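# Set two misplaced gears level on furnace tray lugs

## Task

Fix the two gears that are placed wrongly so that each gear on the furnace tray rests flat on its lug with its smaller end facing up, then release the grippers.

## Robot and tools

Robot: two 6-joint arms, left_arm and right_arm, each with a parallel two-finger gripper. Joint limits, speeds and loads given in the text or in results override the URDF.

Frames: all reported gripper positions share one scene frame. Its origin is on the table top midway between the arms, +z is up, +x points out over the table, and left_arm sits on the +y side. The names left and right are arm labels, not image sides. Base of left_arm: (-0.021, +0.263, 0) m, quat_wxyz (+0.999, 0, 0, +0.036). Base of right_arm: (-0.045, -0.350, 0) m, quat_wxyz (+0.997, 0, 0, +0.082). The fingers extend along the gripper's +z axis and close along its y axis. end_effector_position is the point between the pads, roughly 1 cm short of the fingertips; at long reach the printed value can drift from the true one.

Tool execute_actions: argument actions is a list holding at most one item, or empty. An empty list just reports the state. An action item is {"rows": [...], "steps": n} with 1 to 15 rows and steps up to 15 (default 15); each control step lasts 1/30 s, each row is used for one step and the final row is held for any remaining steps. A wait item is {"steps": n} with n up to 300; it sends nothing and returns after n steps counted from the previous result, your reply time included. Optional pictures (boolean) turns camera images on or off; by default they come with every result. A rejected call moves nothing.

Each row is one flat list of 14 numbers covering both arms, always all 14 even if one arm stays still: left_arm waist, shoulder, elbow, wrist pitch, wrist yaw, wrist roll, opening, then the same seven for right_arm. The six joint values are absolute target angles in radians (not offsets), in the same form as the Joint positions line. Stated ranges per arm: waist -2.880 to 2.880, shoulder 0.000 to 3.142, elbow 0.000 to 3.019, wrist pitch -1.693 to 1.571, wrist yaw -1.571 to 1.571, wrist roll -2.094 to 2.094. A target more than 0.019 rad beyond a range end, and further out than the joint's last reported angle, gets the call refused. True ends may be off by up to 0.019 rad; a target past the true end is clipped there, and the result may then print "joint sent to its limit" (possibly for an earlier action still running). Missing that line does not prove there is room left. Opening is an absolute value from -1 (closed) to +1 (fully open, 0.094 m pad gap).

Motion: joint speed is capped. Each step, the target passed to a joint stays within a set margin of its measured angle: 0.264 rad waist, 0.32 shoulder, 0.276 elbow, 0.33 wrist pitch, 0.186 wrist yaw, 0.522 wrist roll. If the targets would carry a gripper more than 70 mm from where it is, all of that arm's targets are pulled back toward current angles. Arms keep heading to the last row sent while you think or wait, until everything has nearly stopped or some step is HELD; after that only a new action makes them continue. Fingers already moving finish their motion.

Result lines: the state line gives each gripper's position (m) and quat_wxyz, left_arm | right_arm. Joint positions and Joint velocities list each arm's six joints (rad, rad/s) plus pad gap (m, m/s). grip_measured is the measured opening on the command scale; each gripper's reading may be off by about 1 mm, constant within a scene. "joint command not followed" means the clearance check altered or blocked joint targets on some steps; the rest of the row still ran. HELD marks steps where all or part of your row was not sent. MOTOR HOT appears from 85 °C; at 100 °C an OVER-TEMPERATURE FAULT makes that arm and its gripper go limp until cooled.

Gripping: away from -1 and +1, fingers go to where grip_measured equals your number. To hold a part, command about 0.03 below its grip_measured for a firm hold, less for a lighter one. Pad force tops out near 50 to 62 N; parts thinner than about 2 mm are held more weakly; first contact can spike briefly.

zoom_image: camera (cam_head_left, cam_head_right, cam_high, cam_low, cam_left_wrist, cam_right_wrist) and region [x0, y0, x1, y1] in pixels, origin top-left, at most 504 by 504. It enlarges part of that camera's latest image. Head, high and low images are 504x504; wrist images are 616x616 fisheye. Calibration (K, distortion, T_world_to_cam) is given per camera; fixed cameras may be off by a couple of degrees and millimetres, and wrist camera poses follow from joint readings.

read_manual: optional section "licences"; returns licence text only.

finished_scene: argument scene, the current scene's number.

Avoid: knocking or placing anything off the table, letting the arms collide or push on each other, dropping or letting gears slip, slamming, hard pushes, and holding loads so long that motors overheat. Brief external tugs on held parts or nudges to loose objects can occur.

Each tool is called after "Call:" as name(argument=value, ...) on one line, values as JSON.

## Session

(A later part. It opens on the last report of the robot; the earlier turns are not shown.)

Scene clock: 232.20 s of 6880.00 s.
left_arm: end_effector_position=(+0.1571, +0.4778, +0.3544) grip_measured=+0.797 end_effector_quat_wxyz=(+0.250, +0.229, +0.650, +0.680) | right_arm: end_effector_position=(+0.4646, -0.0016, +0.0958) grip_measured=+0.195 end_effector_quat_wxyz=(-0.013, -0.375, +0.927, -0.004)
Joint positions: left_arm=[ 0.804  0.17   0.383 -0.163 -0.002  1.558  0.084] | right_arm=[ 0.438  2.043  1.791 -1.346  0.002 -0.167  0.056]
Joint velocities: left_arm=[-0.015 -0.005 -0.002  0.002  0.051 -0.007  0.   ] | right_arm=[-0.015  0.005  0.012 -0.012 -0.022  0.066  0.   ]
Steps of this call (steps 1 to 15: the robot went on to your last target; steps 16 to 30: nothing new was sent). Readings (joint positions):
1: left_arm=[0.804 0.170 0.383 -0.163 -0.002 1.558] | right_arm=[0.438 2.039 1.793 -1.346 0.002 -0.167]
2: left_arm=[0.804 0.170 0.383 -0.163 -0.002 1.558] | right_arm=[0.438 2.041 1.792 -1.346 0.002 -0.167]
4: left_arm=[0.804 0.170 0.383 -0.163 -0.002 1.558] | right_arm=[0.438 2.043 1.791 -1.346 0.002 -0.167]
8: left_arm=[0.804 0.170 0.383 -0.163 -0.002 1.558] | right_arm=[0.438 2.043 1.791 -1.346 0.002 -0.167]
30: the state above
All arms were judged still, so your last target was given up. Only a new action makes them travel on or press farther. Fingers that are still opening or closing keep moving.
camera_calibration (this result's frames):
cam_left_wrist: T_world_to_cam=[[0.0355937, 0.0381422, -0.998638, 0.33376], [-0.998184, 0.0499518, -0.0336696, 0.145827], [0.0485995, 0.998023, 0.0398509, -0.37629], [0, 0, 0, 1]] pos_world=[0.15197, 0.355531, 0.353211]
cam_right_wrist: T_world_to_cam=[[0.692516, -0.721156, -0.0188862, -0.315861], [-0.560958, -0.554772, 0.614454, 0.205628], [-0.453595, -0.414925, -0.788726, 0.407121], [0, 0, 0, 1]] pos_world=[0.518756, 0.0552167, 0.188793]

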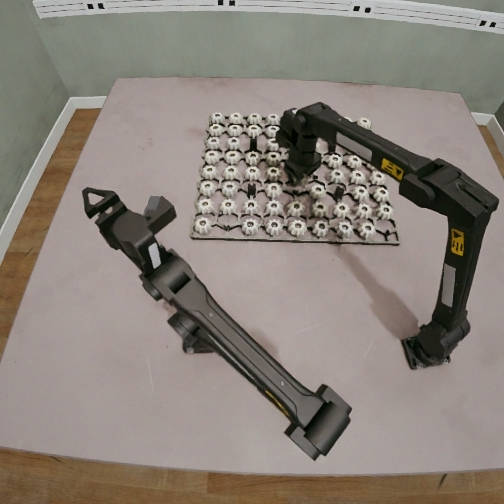

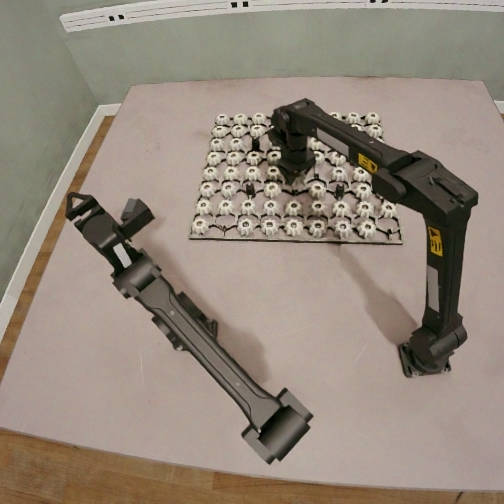

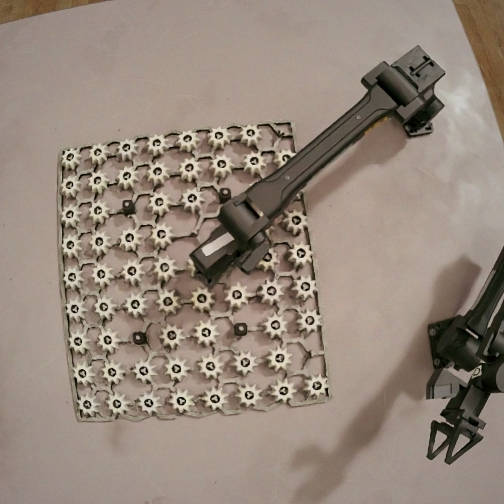

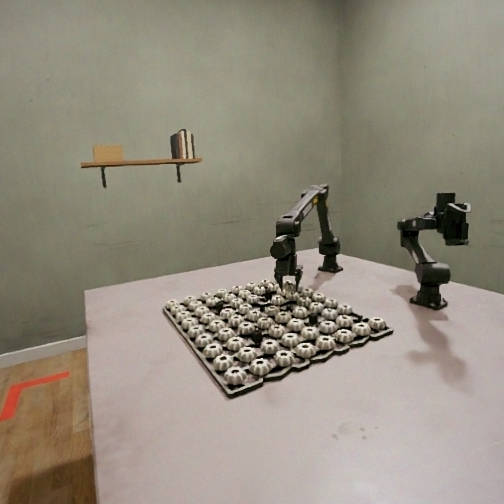

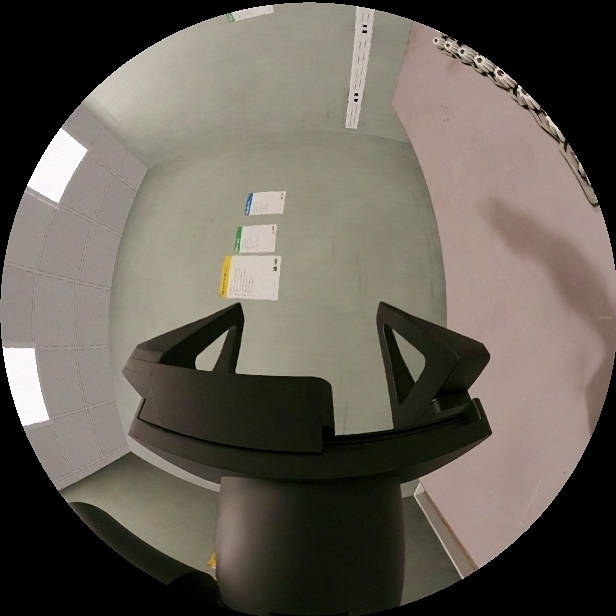

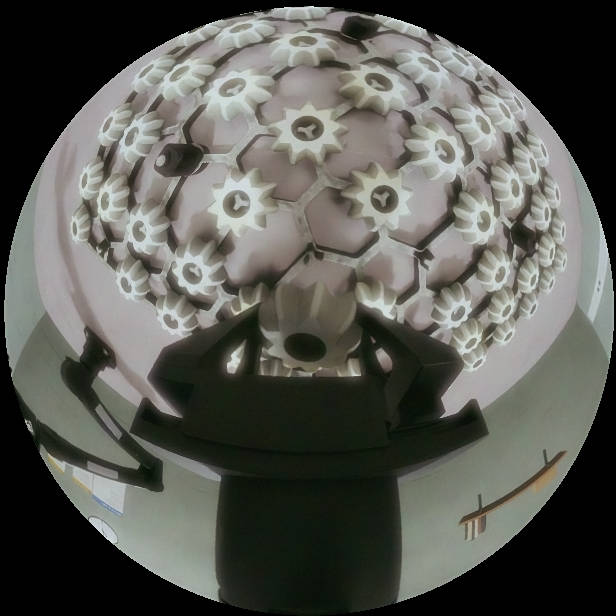

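Call:
execute_actions(actions=[{"rows":[[0.8,0.18,0.41,-0.17,0,1.57,0.8,0.438,2.023,1.79,-1.30,0,-0.18,0.16],[0.8,0.18,0.41,-0.17,0,1.57,0.8,0.438,2.023,1.79,-1.30,0,-0.18,0.16],[0.8,0.18,0.41,-0.17,0,1.57,0.8,0.438,2.023,1.79,-1.30,0,-0.18,0.16],[0.8,0.18,0.41,-0.17,0,1.57,0.8,0.438,2.031,1.77,-1.265,0,-0.18,0.16],[0.8,0.18,0.41,-0.17,0,1.57,0.8,0.438,2.031,1.77,-1.265,0,-0.18,0.16],[0.8,0.18,0.41,-0.17,0,1.57,0.8,0.438,2.031,1.77,-1.265,0,-0.18,0.16],[0.8,0.18,0.41,-0.17,0,1.57,0.8,0.438,2.039,1.75,-1.23,0,-0.18,0.16],[0.8,0.18,0.41,-0.17,0,1.57,0.8,0.438,2.039,1.75,-1.23,0,-0.18,0.16],[0.8,0.18,0.41,-0.17,0,1.57,0.8,0.438,2.039,1.75,-1.23,0,-0.18,0.16],[0.8,0.18,0.41,-0.17,0,1.57,0.8,0.438,2.047,1.73,-1.198,0,-0.18,0.16]],"steps":15}], pictures=false)

Call:
execute_actions(actions=[{"steps":30}])

Scene clock: 252.70 s of 6880.00 s.
left_arm: end_effector_position=(+0.1571, +0.4778, +0.3544) grip_measured=+0.797 end_effector_quat_wxyz=(+0.250, +0.229, +0.650, +0.680) | right_arm: end_effector_position=(+0.4681, +0.0009, +0.0559) grip_measured=+0.195 end_effector_quat_wxyz=(+0.004, -0.375, +0.927, -0.000)
Joint positions: left_arm=[ 0.804  0.17   0.383 -0.163 -0.002  1.558  0.084] | right_arm=[ 0.438  2.064  1.716 -1.215  0.002 -0.168  0.056]
Joint velocities: left_arm=[-0.015 -0.005 -0.002  0.002  0.037 -0.037  0.   ] | right_arm=[-0.005  0.103 -0.042  0.027  0.022  0.022  0.001]
Steps of this call (steps 1 to 90: nothing new was sent; then 17.00 s passed at rest; steps 91 to 105: all 15 steps of this action). Readings (joint positions):
91: left_arm=[0.804 0.170 0.383 -0.163 -0.002 1.558] | right_arm=[0.438 2.043 1.789 -1.341 0.002 -0.167]
92: left_arm=[0.804 0.170 0.383 -0.163 -0.002 1.558] | right_arm=[0.438 2.043 1.787 -1.331 0.002 -0.167]
94: left_arm=[0.804 0.170 0.383 -0.163 -0.002 1.558] | right_arm=[0.438 2.043 1.778 -1.311 0.002 -0.167]
98: left_arm=[0.804 0.170 0.383 -0.163 -0.002 1.558] | right_arm=[0.438 2.045 1.751 -1.264 0.002 -0.168]
105: the state above

Scene clock: 253.70 s of 6880.00 s.
left_arm: end_effector_position=(+0.1571, +0.4778, +0.3544) grip_measured=+0.797 end_effector_quat_wxyz=(+0.250, +0.229, +0.650, +0.680) | right_arm: end_effector_position=(+0.4675, +0.0005, +0.0506) grip_measured=+0.195 end_effector_quat_wxyz=(+0.001, -0.375, +0.927, -0.001)
Joint positions: left_arm=[ 0.804  0.17   0.383 -0.163 -0.002  1.558  0.084] | right_arm=[ 0.438  2.071  1.713 -1.211  0.002 -0.168  0.056]
Joint velocities: left_arm=[-0.005 -0.005 -0.017 -0.007 -0.037 -0.007 -0.001] | right_arm=[-0.015  0.005 -0.007  0.027  0.007 -0.022 -0.001]
Steps of this call (steps 1 to 15: the robot went on to your last target; steps 16 to 30: nothing new was sent). Readings (joint positions):
1: left_arm=[0.804 0.170 0.383 -0.163 -0.002 1.558] | right_arm=[0.438 2.066 1.715 -1.214 0.002 -0.168]
2: left_arm=[0.804 0.170 0.383 -0.163 -0.002 1.558] | right_arm=[0.438 2.069 1.714 -1.213 0.002 -0.168]
4: left_arm=[0.804 0.170 0.383 -0.163 -0.002 1.558] | right_arm=[0.438 2.071 1.714 -1.213 0.002 -0.168]
8: left_arm=[0.804 0.170 0.383 -0.163 -0.002 1.558] | right_arm=[0.438 2.071 1.713 -1.211 0.002 -0.168]
30: the state above
All arms were judged still, so your last target was given up. Only a new action makes them travel on or press farther. Fingers that are still opening or closing keep moving.
camera_calibration (this result's frames):
cam_left_wrist: T_world_to_cam=[[0.0355937, 0.0381422, -0.998638, 0.33376], [-0.998184, 0.0499518, -0.0336696, 0.145827], [0.0485995, 0.998023, 0.0398509, -0.37629], [0, 0, 0, 1]] pos_world=[0.15197, 0.355531, 0.353211]
cam_right_wrist: T_world_to_cam=[[0.69319, -0.720617, -0.0140849, -0.317852], [-0.575348, -0.565009, 0.591388, 0.24405], [-0.434122, -0.40184, -0.806264, 0.365422], [0, 0, 0, 1]] pos_world=[0.519384, 0.0556819, 0.145821]

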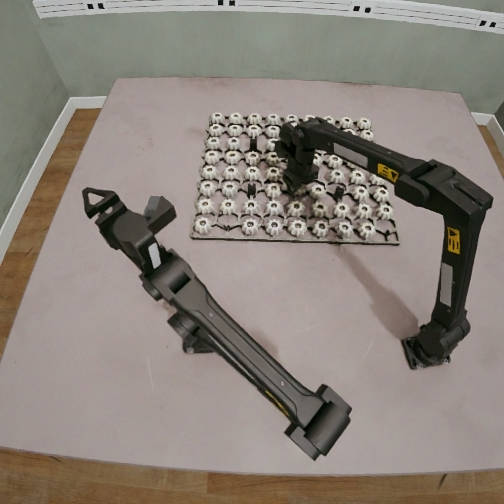

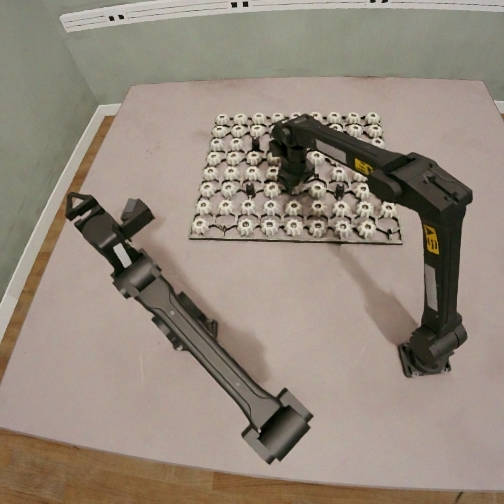

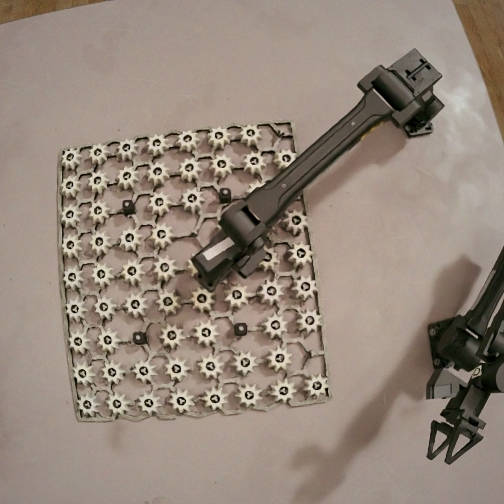

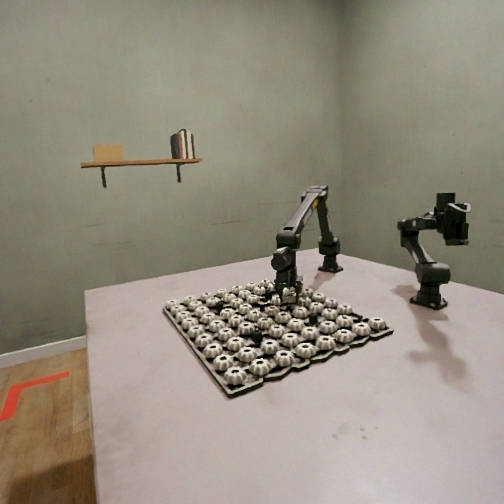

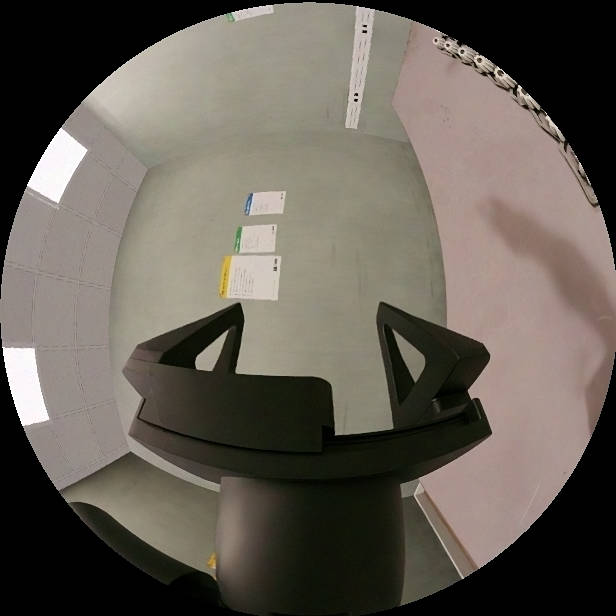

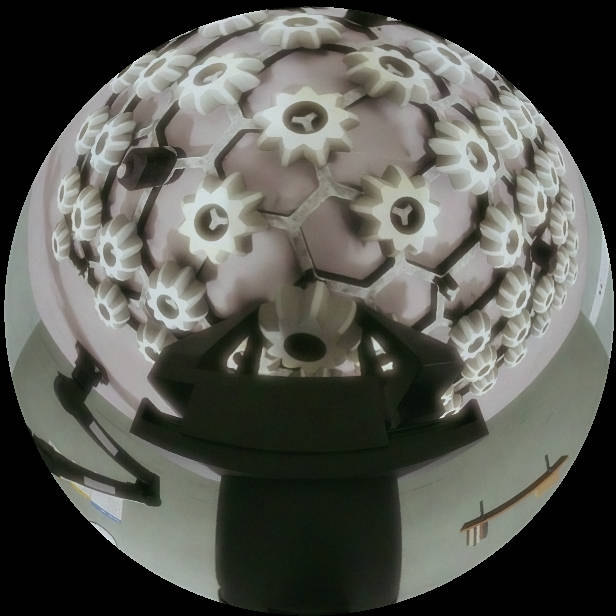

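Call:
execute_actions(actions=[{"rows":[[0.8,0.18,0.41,-0.17,0,1.57,0.8,0.438,2.047,1.73,-1.175,0,-0.18,0.16],[0.8,0.18,0.41,-0.17,0,1.57,0.8,0.438,2.047,1.73,-1.175,0,-0.18,0.16],[0.8,0.18,0.41,-0.17,0,1.57,0.8,0.438,2.047,1.73,-1.175,0,-0.18,0.16],[0.8,0.18,0.41,-0.17,0,1.57,0.8,0.438,2.047,1.73,-1.175,0,-0.18,0.16],[0.8,0.18,0.41,-0.17,0,1.57,0.8,0.438,2.057,1.719,-1.155,0,-0.18,0.16],[0.8,0.18,0.41,-0.17,0,1.57,0.8,0.438,2.057,1.719,-1.155,0,-0.18,0.16],[0.8,0.18,0.41,-0.17,0,1.57,0.8,0.438,2.057,1.719,-1.155,0,-0.18,0.16],[0.8,0.18,0.41,-0.17,0,1.57,0.8,0.438,2.057,1.719,-1.155,0,-0.18,0.16],[0.8,0.18,0.41,-0.17,0,1.57,0.8,0.438,2.057,1.719,-1.155,0,-0.18,0.16],[0.8,0.18,0.41,-0.17,0,1.57,0.8,0.438,2.067,1.708,-1.135,0,-0.18,0.16]],"steps":15}], pictures=false)

Call:
execute_actions(actions=[{"steps":30}])

Scene clock: 275.47 s of 6880.00 s.
left_arm: end_effector_position=(+0.1571, +0.4778, +0.3544) grip_measured=+0.797 end_effector_quat_wxyz=(+0.250, +0.229, +0.650, +0.680) | right_arm: end_effector_position=(+0.4743, +0.0051, +0.0412) grip_measured=+0.195 end_effector_quat_wxyz=(+0.020, -0.375, +0.927, +0.003)
Joint positions: left_arm=[ 0.804  0.17   0.383 -0.163 -0.002  1.558  0.084] | right_arm=[ 0.438  2.077  1.697 -1.151  0.002 -0.168  0.056]
Joint velocities: left_arm=[ 0.005 -0.005 -0.012  0.007  0.095  0.066 -0.001] | right_arm=[-0.005  0.044 -0.022  0.012 -0.037 -0.081  0.   ]
Steps of this call (steps 1 to 90: nothing new was sent; then 18.27 s passed at rest; steps 91 to 105: all 15 steps of this action). Readings (joint positions):
91: left_arm=[0.804 0.170 0.383 -0.163 -0.002 1.558] | right_arm=[0.438 2.071 1.713 -1.208 0.002 -0.168]
92: left_arm=[0.804 0.170 0.383 -0.163 -0.002 1.558] | right_arm=[0.438 2.071 1.713 -1.202 0.002 -0.168]
94: left_arm=[0.804 0.170 0.383 -0.163 -0.002 1.558] | right_arm=[0.438 2.071 1.713 -1.193 0.002 -0.168]
98: left_arm=[0.804 0.170 0.383 -0.163 -0.002 1.558] | right_arm=[0.438 2.071 1.709 -1.172 0.002 -0.168]
105: the state above

Scene clock: 276.47 s of 6880.00 s.
left_arm: end_effector_position=(+0.1571, +0.4778, +0.3544) grip_measured=+0.797 end_effector_quat_wxyz=(+0.250, +0.229, +0.650, +0.680) | right_arm: end_effector_position=(+0.4729, +0.0041, +0.0360) grip_measured=+0.195 end_effector_quat_wxyz=(+0.015, -0.375, +0.927, +0.002)
Joint positions: left_arm=[ 0.804  0.17   0.383 -0.163 -0.002  1.558  0.084] | right_arm=[ 0.438  2.084  1.694 -1.15   0.002 -0.168  0.056]
Joint velocities: left_arm=[-0.024 -0.005  0.012 -0.017  0.007 -0.007  0.001] | right_arm=[ 0.005 -0.005  0.007 -0.002  0.022 -0.051 -0.   ]
Steps of this call (steps 1 to 15: the robot went on to your last target; steps 16 to 30: nothing new was sent). Readings (joint positions):
1: left_arm=[0.804 0.170 0.383 -0.163 -0.002 1.558] | right_arm=[0.438 2.079 1.697 -1.150 0.002 -0.168]
2: left_arm=[0.804 0.170 0.383 -0.163 -0.002 1.558] | right_arm=[0.438 2.080 1.696 -1.150 0.002 -0.168]
4: left_arm=[0.804 0.170 0.383 -0.163 -0.002 1.558] | right_arm=[0.438 2.083 1.695 -1.150 0.002 -0.168]
8: left_arm=[0.804 0.170 0.383 -0.163 -0.002 1.558] | right_arm=[0.438 2.084 1.694 -1.150 0.002 -0.168]
30: the state above
All arms were judged still, so your last target was given up. Only a new action makes them travel on or press farther. Fingers that are still opening or closing keep moving.
camera_calibration (this result's frames):
cam_left_wrist: T_world_to_cam=[[0.0355937, 0.0381422, -0.998638, 0.33376], [-0.998184, 0.0499518, -0.0336696, 0.145827], [0.0485995, 0.998023, 0.0398509, -0.37629], [0, 0, 0, 1]] pos_world=[0.15197, 0.355531, 0.353211]
cam_right_wrist: T_world_to_cam=[[0.693467, -0.720427, -0.00938633, -0.319424], [-0.589031, -0.574394, 0.56843, 0.265215], [-0.414904, -0.388659, -0.822678, 0.34884], [0, 0, 0, 1]] pos_world=[0.522465, 0.0577956, 0.133228]

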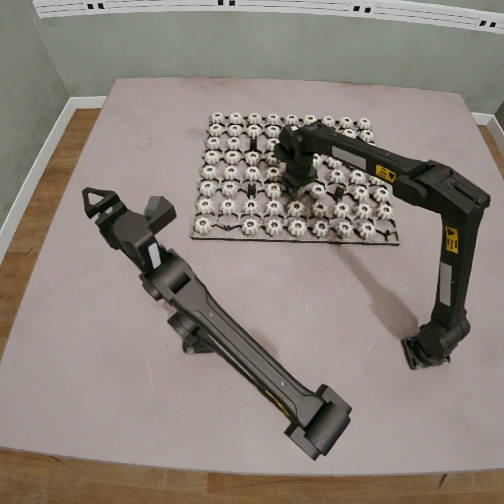

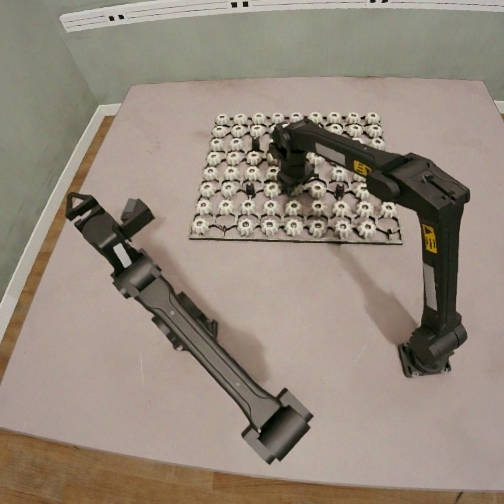

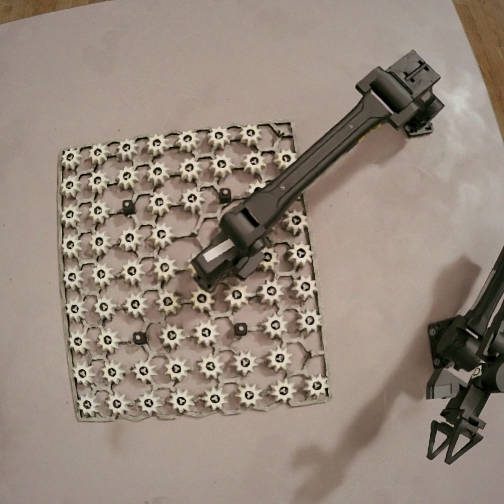

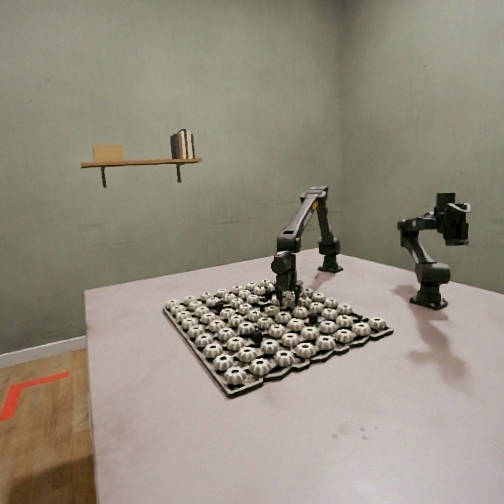

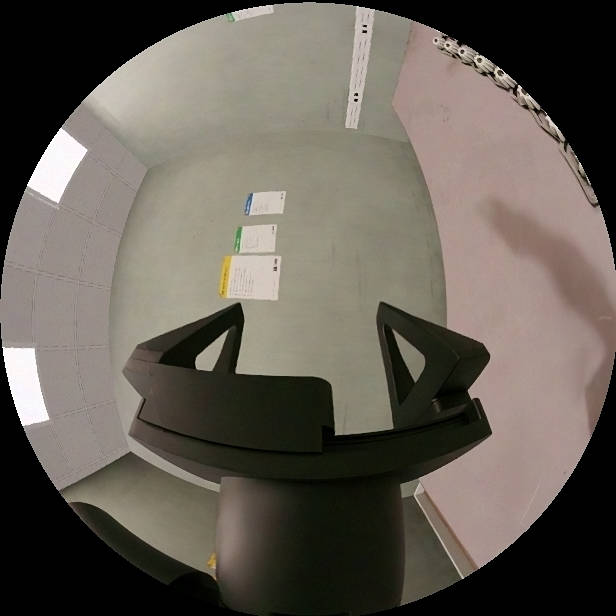

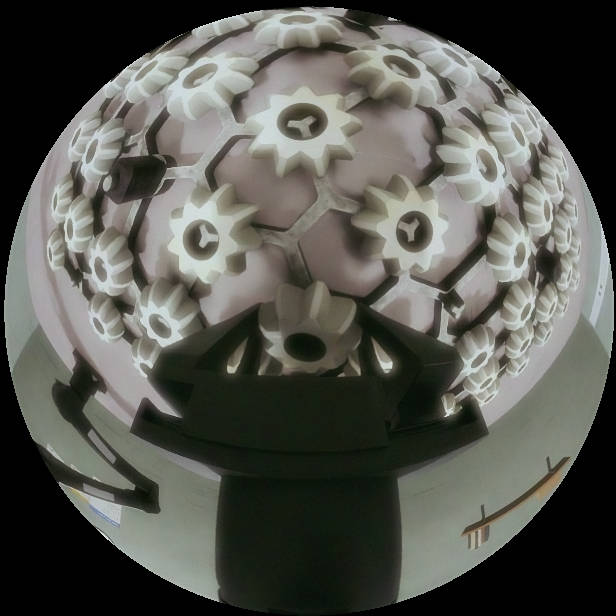

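Close to the earlier seating view; lower a little more.

Call:
execute_actions(actions=[{"rows":[[0.8,0.18,0.41,-0.17,0,1.57,0.8,0.438,2.08,1.70,-1.125,0,-0.18,0.16]],"steps":15}], pictures=false)

Call:
execute_actions(actions=[{"steps":20}], pictures=false)

Scene clock: 294.57 s of 6880.00 s.
left_arm: end_effector_position=(+0.1571, +0.4778, +0.3544) grip_measured=+0.797 end_effector_quat_wxyz=(+0.250, +0.229, +0.650, +0.680) | right_arm: end_effector_position=(+0.4724, +0.0039, +0.0275) grip_measured=+0.195 end_effector_quat_wxyz=(+0.013, -0.375, +0.927, +0.002)
Joint positions: left_arm=[ 0.804  0.17   0.383 -0.163 -0.002  1.558  0.084] | right_arm=[ 0.438  2.095  1.688 -1.138  0.002 -0.168  0.056]
Joint velocities: left_arm=[ 0.005  0.005 -0.012  0.012 -0.007 -0.051  0.001] | right_arm=[ 0.005  0.005  0.007  0.017  0.007 -0.125 -0.   ]
Steps of this call (steps 1 to 90: nothing new was sent; then 14.60 s passed at rest; steps 91 to 105: all 15 steps of this action). Readings (joint positions):
91: left_arm=[0.804 0.170 0.383 -0.163 -0.002 1.558] | right_arm=[0.438 2.084 1.693 -1.148 0.002 -0.168]
92: left_arm=[0.804 0.170 0.383 -0.163 -0.002 1.558] | right_arm=[0.438 2.085 1.692 -1.145 0.002 -0.168]
94: left_arm=[0.804 0.170 0.383 -0.163 -0.002 1.558] | right_arm=[0.438 2.086 1.691 -1.141 0.002 -0.168]
98: left_arm=[0.804 0.170 0.383 -0.163 -0.002 1.558] | right_arm=[0.438 2.092 1.688 -1.140 0.002 -0.168]
105: the state above

Scene clock: 295.23 s of 6880.00 s.
left_arm: end_effector_position=(+0.1571, +0.4778, +0.3544) grip_measured=+0.797 end_effector_quat_wxyz=(+0.250, +0.229, +0.650, +0.680) | right_arm: end_effector_position=(+0.4724, +0.0039, +0.0275) grip_measured=+0.195 end_effector_quat_wxyz=(+0.013, -0.375, +0.927, +0.002)
Joint positions: left_arm=[ 0.804  0.17   0.383 -0.163 -0.002  1.558  0.084] | right_arm=[ 0.438  2.095  1.688 -1.138  0.002 -0.168  0.056]
Joint velocities: left_arm=[ 0.005  0.005 -0.007 -0.012  0.037 -0.007 -0.001] | right_arm=[-0.015 -0.005 -0.002  0.017 -0.051 -0.022 -0.001]
Steps of this call (steps 1 to 15: the robot went on to your last target; steps 16 to 20: nothing new was sent). Readings (joint positions):
1: left_arm=[0.804 0.170 0.383 -0.163 -0.002 1.558] | right_arm=[0.438 2.095 1.688 -1.138 0.002 -0.168]
2: left_arm=[0.804 0.170 0.383 -0.163 -0.002 1.558] | right_arm=[0.438 2.095 1.688 -1.138 0.002 -0.168]
4: left_arm=[0.804 0.170 0.383 -0.163 -0.002 1.558] | right_arm=[0.438 2.095 1.688 -1.138 0.002 -0.168]
8: left_arm=[0.804 0.170 0.383 -0.163 -0.002 1.558] | right_arm=[0.438 2.095 1.688 -1.138 0.002 -0.168]
20: the state above
All arms were judged still, so your last target was given up. Only a new action makes them travel on or press farther. Fingers that are still opening or closing keep moving.

Call:
execute_actions(actions=[{"rows":[[0.8,0.18,0.41,-0.17,0,1.57,0.8,0.438,2.08,1.70,-1.135,0,-0.18,0.4]],"steps":15}], pictures=false)

Call:
execute_actions(actions=[{"rows":[[0.8,0.18,0.41,-0.17,0,1.57,0.8,0.438,2.03,1.70,-1.15,0,-0.18,0.4],[0.8,0.18,0.41,-0.17,0,1.57,0.8,0.438,2.03,1.70,-1.15,0,-0.18,0.4],[0.8,0.18,0.41,-0.17,0,1.57,0.8,0.438,2.03,1.70,-1.15,0,-0.18,0.4],[0.8,0.18,0.41,-0.17,0,1.57,0.8,0.438,2.03,1.70,-1.15,0,-0.18,0.4],[0.8,0.18,0.41,-0.17,0,1.57,0.8,0.438,2.03,1.70,-1.15,0,-0.18,0.4],[0.8,0.18,0.41,-0.17,0,1.57,0.8,0.438,1.95,1.70,-1.22,0,-0.18,0.4]],"steps":15}], pictures=false)

Call:
execute_actions(actions=[{"steps":30}])

Scene clock: 309.47 s of 6880.00 s.
left_arm: end_effector_position=(+0.1571, +0.4778, +0.3544) grip_measured=+0.797 end_effector_quat_wxyz=(+0.250, +0.229, +0.650, +0.680) | right_arm: end_effector_position=(+0.4724, +0.0038, +0.0277) grip_measured=+0.398 end_effector_quat_wxyz=(+0.013, -0.375, +0.927, +0.002)
Joint positions: left_arm=[ 0.804  0.17   0.383 -0.163 -0.002  1.558  0.084] | right_arm=[ 0.438  2.094  1.688 -1.138  0.002 -0.168  0.066]
Joint velocities: left_arm=[-0.024 -0.024 -0.002  0.002 -0.007  0.022 -0.   ] | right_arm=[-0.005 -0.015 -0.012 -0.012 -0.037 -0.022 -0.   ]
Steps of this call (steps 1 to 90: nothing new was sent; then 10.73 s passed at rest; steps 91 to 105: all 15 steps of this action). Readings (joint positions):
91: left_arm=[0.804 0.170 0.383 -0.163 -0.002 1.558] | right_arm=[0.438 2.095 1.688 -1.138 0.002 -0.168]
92: left_arm=[0.804 0.170 0.383 -0.163 -0.002 1.558] | right_arm=[0.438 2.095 1.688 -1.138 0.002 -0.168]
94: left_arm=[0.804 0.170 0.383 -0.163 -0.002 1.558] | right_arm=[0.438 2.094 1.688 -1.138 0.002 -0.168]
98: left_arm=[0.804 0.170 0.383 -0.163 -0.002 1.558] | right_arm=[0.438 2.094 1.688 -1.138 0.002 -0.168]
105: the state above

Scene clock: 309.97 s of 6880.00 s.
left_arm: end_effector_position=(+0.1571, +0.4778, +0.3544) grip_measured=+0.797 end_effector_quat_wxyz=(+0.250, +0.229, +0.650, +0.680) | right_arm: end_effector_position=(+0.4646, -0.0016, +0.1169) grip_measured=+0.398 end_effector_quat_wxyz=(+0.052, -0.374, +0.926, +0.010)
Joint positions: left_arm=[ 0.804  0.17   0.383 -0.163 -0.002  1.558  0.084] | right_arm=[ 0.438  1.942  1.684 -1.208  0.002 -0.168  0.066]
Joint velocities: left_arm=[-0.005 -0.034 -0.017 -0.007 -0.022 -0.066 -0.   ] | right_arm=[-0.005 -0.21  -0.002 -0.002 -0.007 -0.037  0.001]
Steps of this call (steps 1 to 15: all 15 steps of this action). Readings (joint positions):
1: left_arm=[0.804 0.170 0.383 -0.163 -0.002 1.558] | right_arm=[0.438 2.093 1.688 -1.138 0.002 -0.168]
2: left_arm=[0.804 0.170 0.383 -0.163 -0.002 1.558] | right_arm=[0.438 2.091 1.688 -1.139 0.002 -0.168]
4: left_arm=[0.804 0.170 0.383 -0.163 -0.002 1.558] | right_arm=[0.438 2.082 1.688 -1.140 0.002 -0.168]
8: left_arm=[0.804 0.170 0.383 -0.163 -0.002 1.558] | right_arm=[0.438 2.040 1.685 -1.185 0.002 -0.168]
15: the state above

Scene clock: 310.97 s of 6880.00 s.
left_arm: end_effector_position=(+0.1571, +0.4778, +0.3544) grip_measured=+0.797 end_effector_quat_wxyz=(+0.250, +0.229, +0.650, +0.680) | right_arm: end_effector_position=(+0.4643, -0.0018, +0.1159) grip_measured=+0.398 end_effector_quat_wxyz=(+0.050, -0.375, +0.926, +0.010)
Joint positions: left_arm=[ 0.804  0.17   0.383 -0.163 -0.002  1.558  0.084] | right_arm=[ 0.438  1.944  1.684 -1.209  0.002 -0.168  0.066]
Joint velocities: left_arm=[-0.005 -0.015  0.017  0.017 -0.022 -0.051  0.   ] | right_arm=[-0.005 -0.005 -0.012  0.002 -0.007  0.022 -0.001]
Steps of this call (steps 1 to 15: the robot went on to your last target; steps 16 to 30: nothing new was sent). Readings (joint positions):
1: left_arm=[0.804 0.170 0.383 -0.163 -0.002 1.558] | right_arm=[0.438 1.937 1.684 -1.208 0.002 -0.168]
2: left_arm=[0.804 0.170 0.383 -0.163 -0.002 1.558] | right_arm=[0.438 1.935 1.684 -1.208 0.002 -0.168]
4: left_arm=[0.804 0.170 0.383 -0.163 -0.002 1.558] | right_arm=[0.438 1.936 1.684 -1.208 0.002 -0.168]
8: left_arm=[0.804 0.170 0.383 -0.163 -0.002 1.558] | right_arm=[0.438 1.942 1.684 -1.209 0.002 -0.168]
30: the state above
All arms were judged still, so your last target was given up. Only a new action makes them travel on or press farther. Fingers that are still opening or closing keep moving.
camera_calibration (this result's frames):
cam_left_wrist: T_world_to_cam=[[0.0355937, 0.0381422, -0.998638, 0.33376], [-0.998184, 0.0499518, -0.0336696, 0.145827], [0.0485995, 0.998023, 0.0398509, -0.37629], [0, 0, 0, 1]] pos_world=[0.15197, 0.355531, 0.353211]
cam_right_wrist: T_world_to_cam=[[0.693672, -0.720286, 0.00247948, -0.318435], [-0.621063, -0.596364, 0.508558, 0.2331], [-0.364829, -0.354312, -0.861024, 0.390045], [0, 0, 0, 1]] pos_world=[0.507959, 0.0478458, 0.218083]

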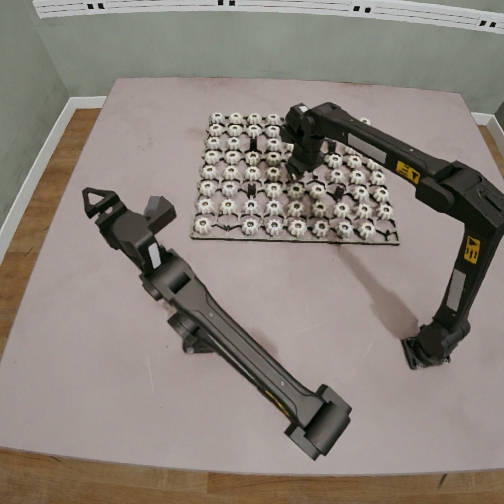

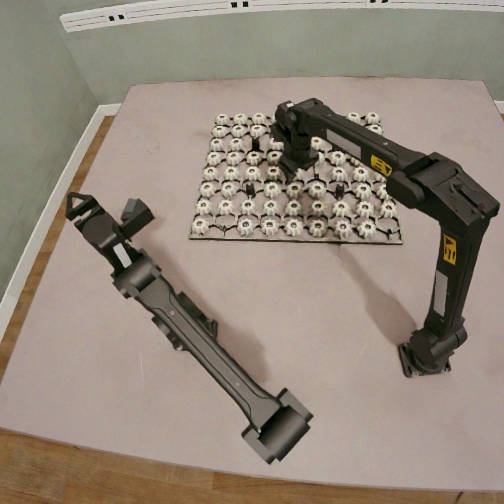

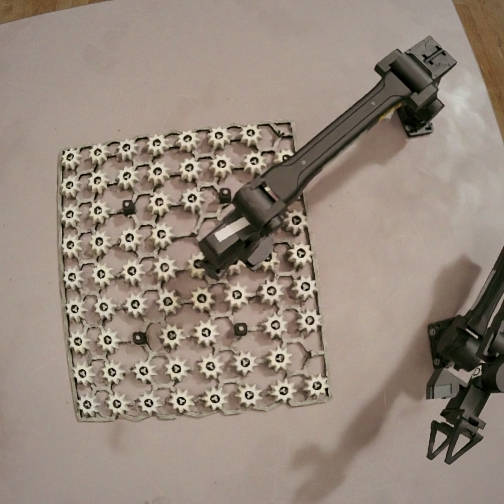

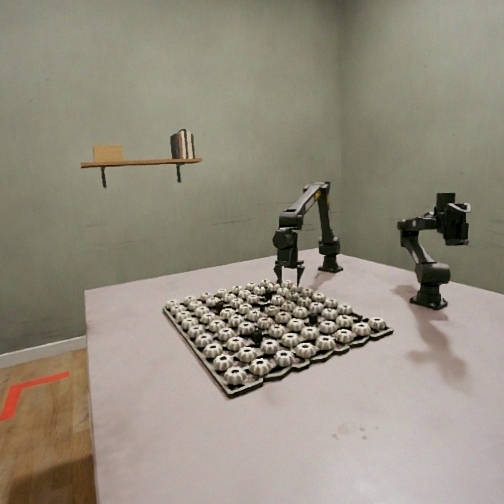

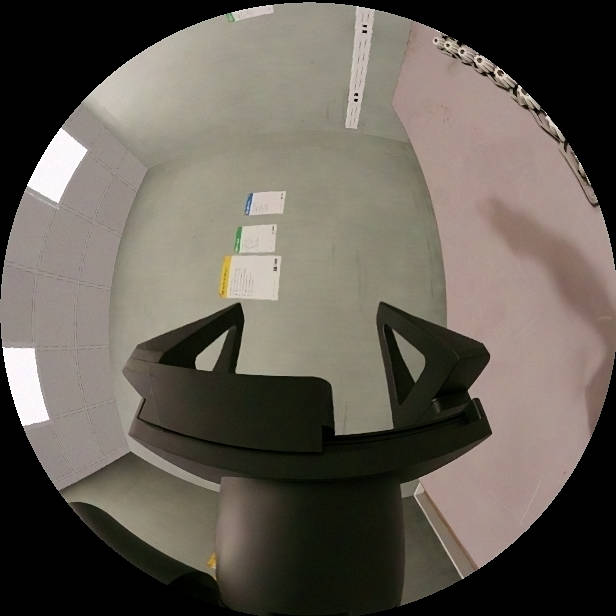

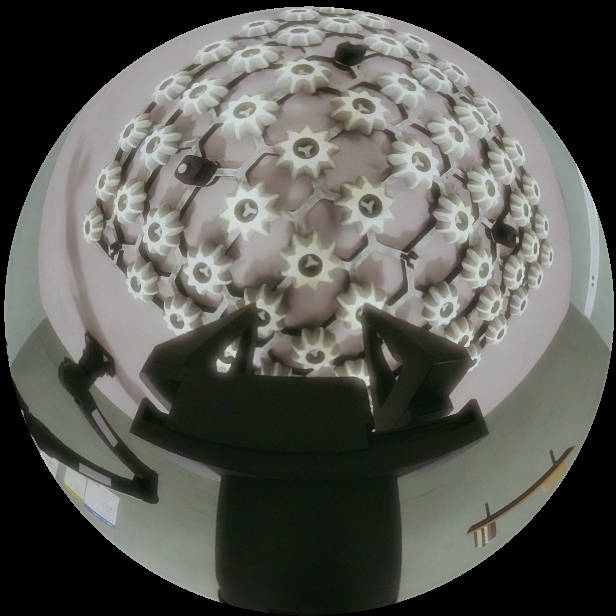

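Call:
finished_scene(scene=2)

The scene is finished: the task was done.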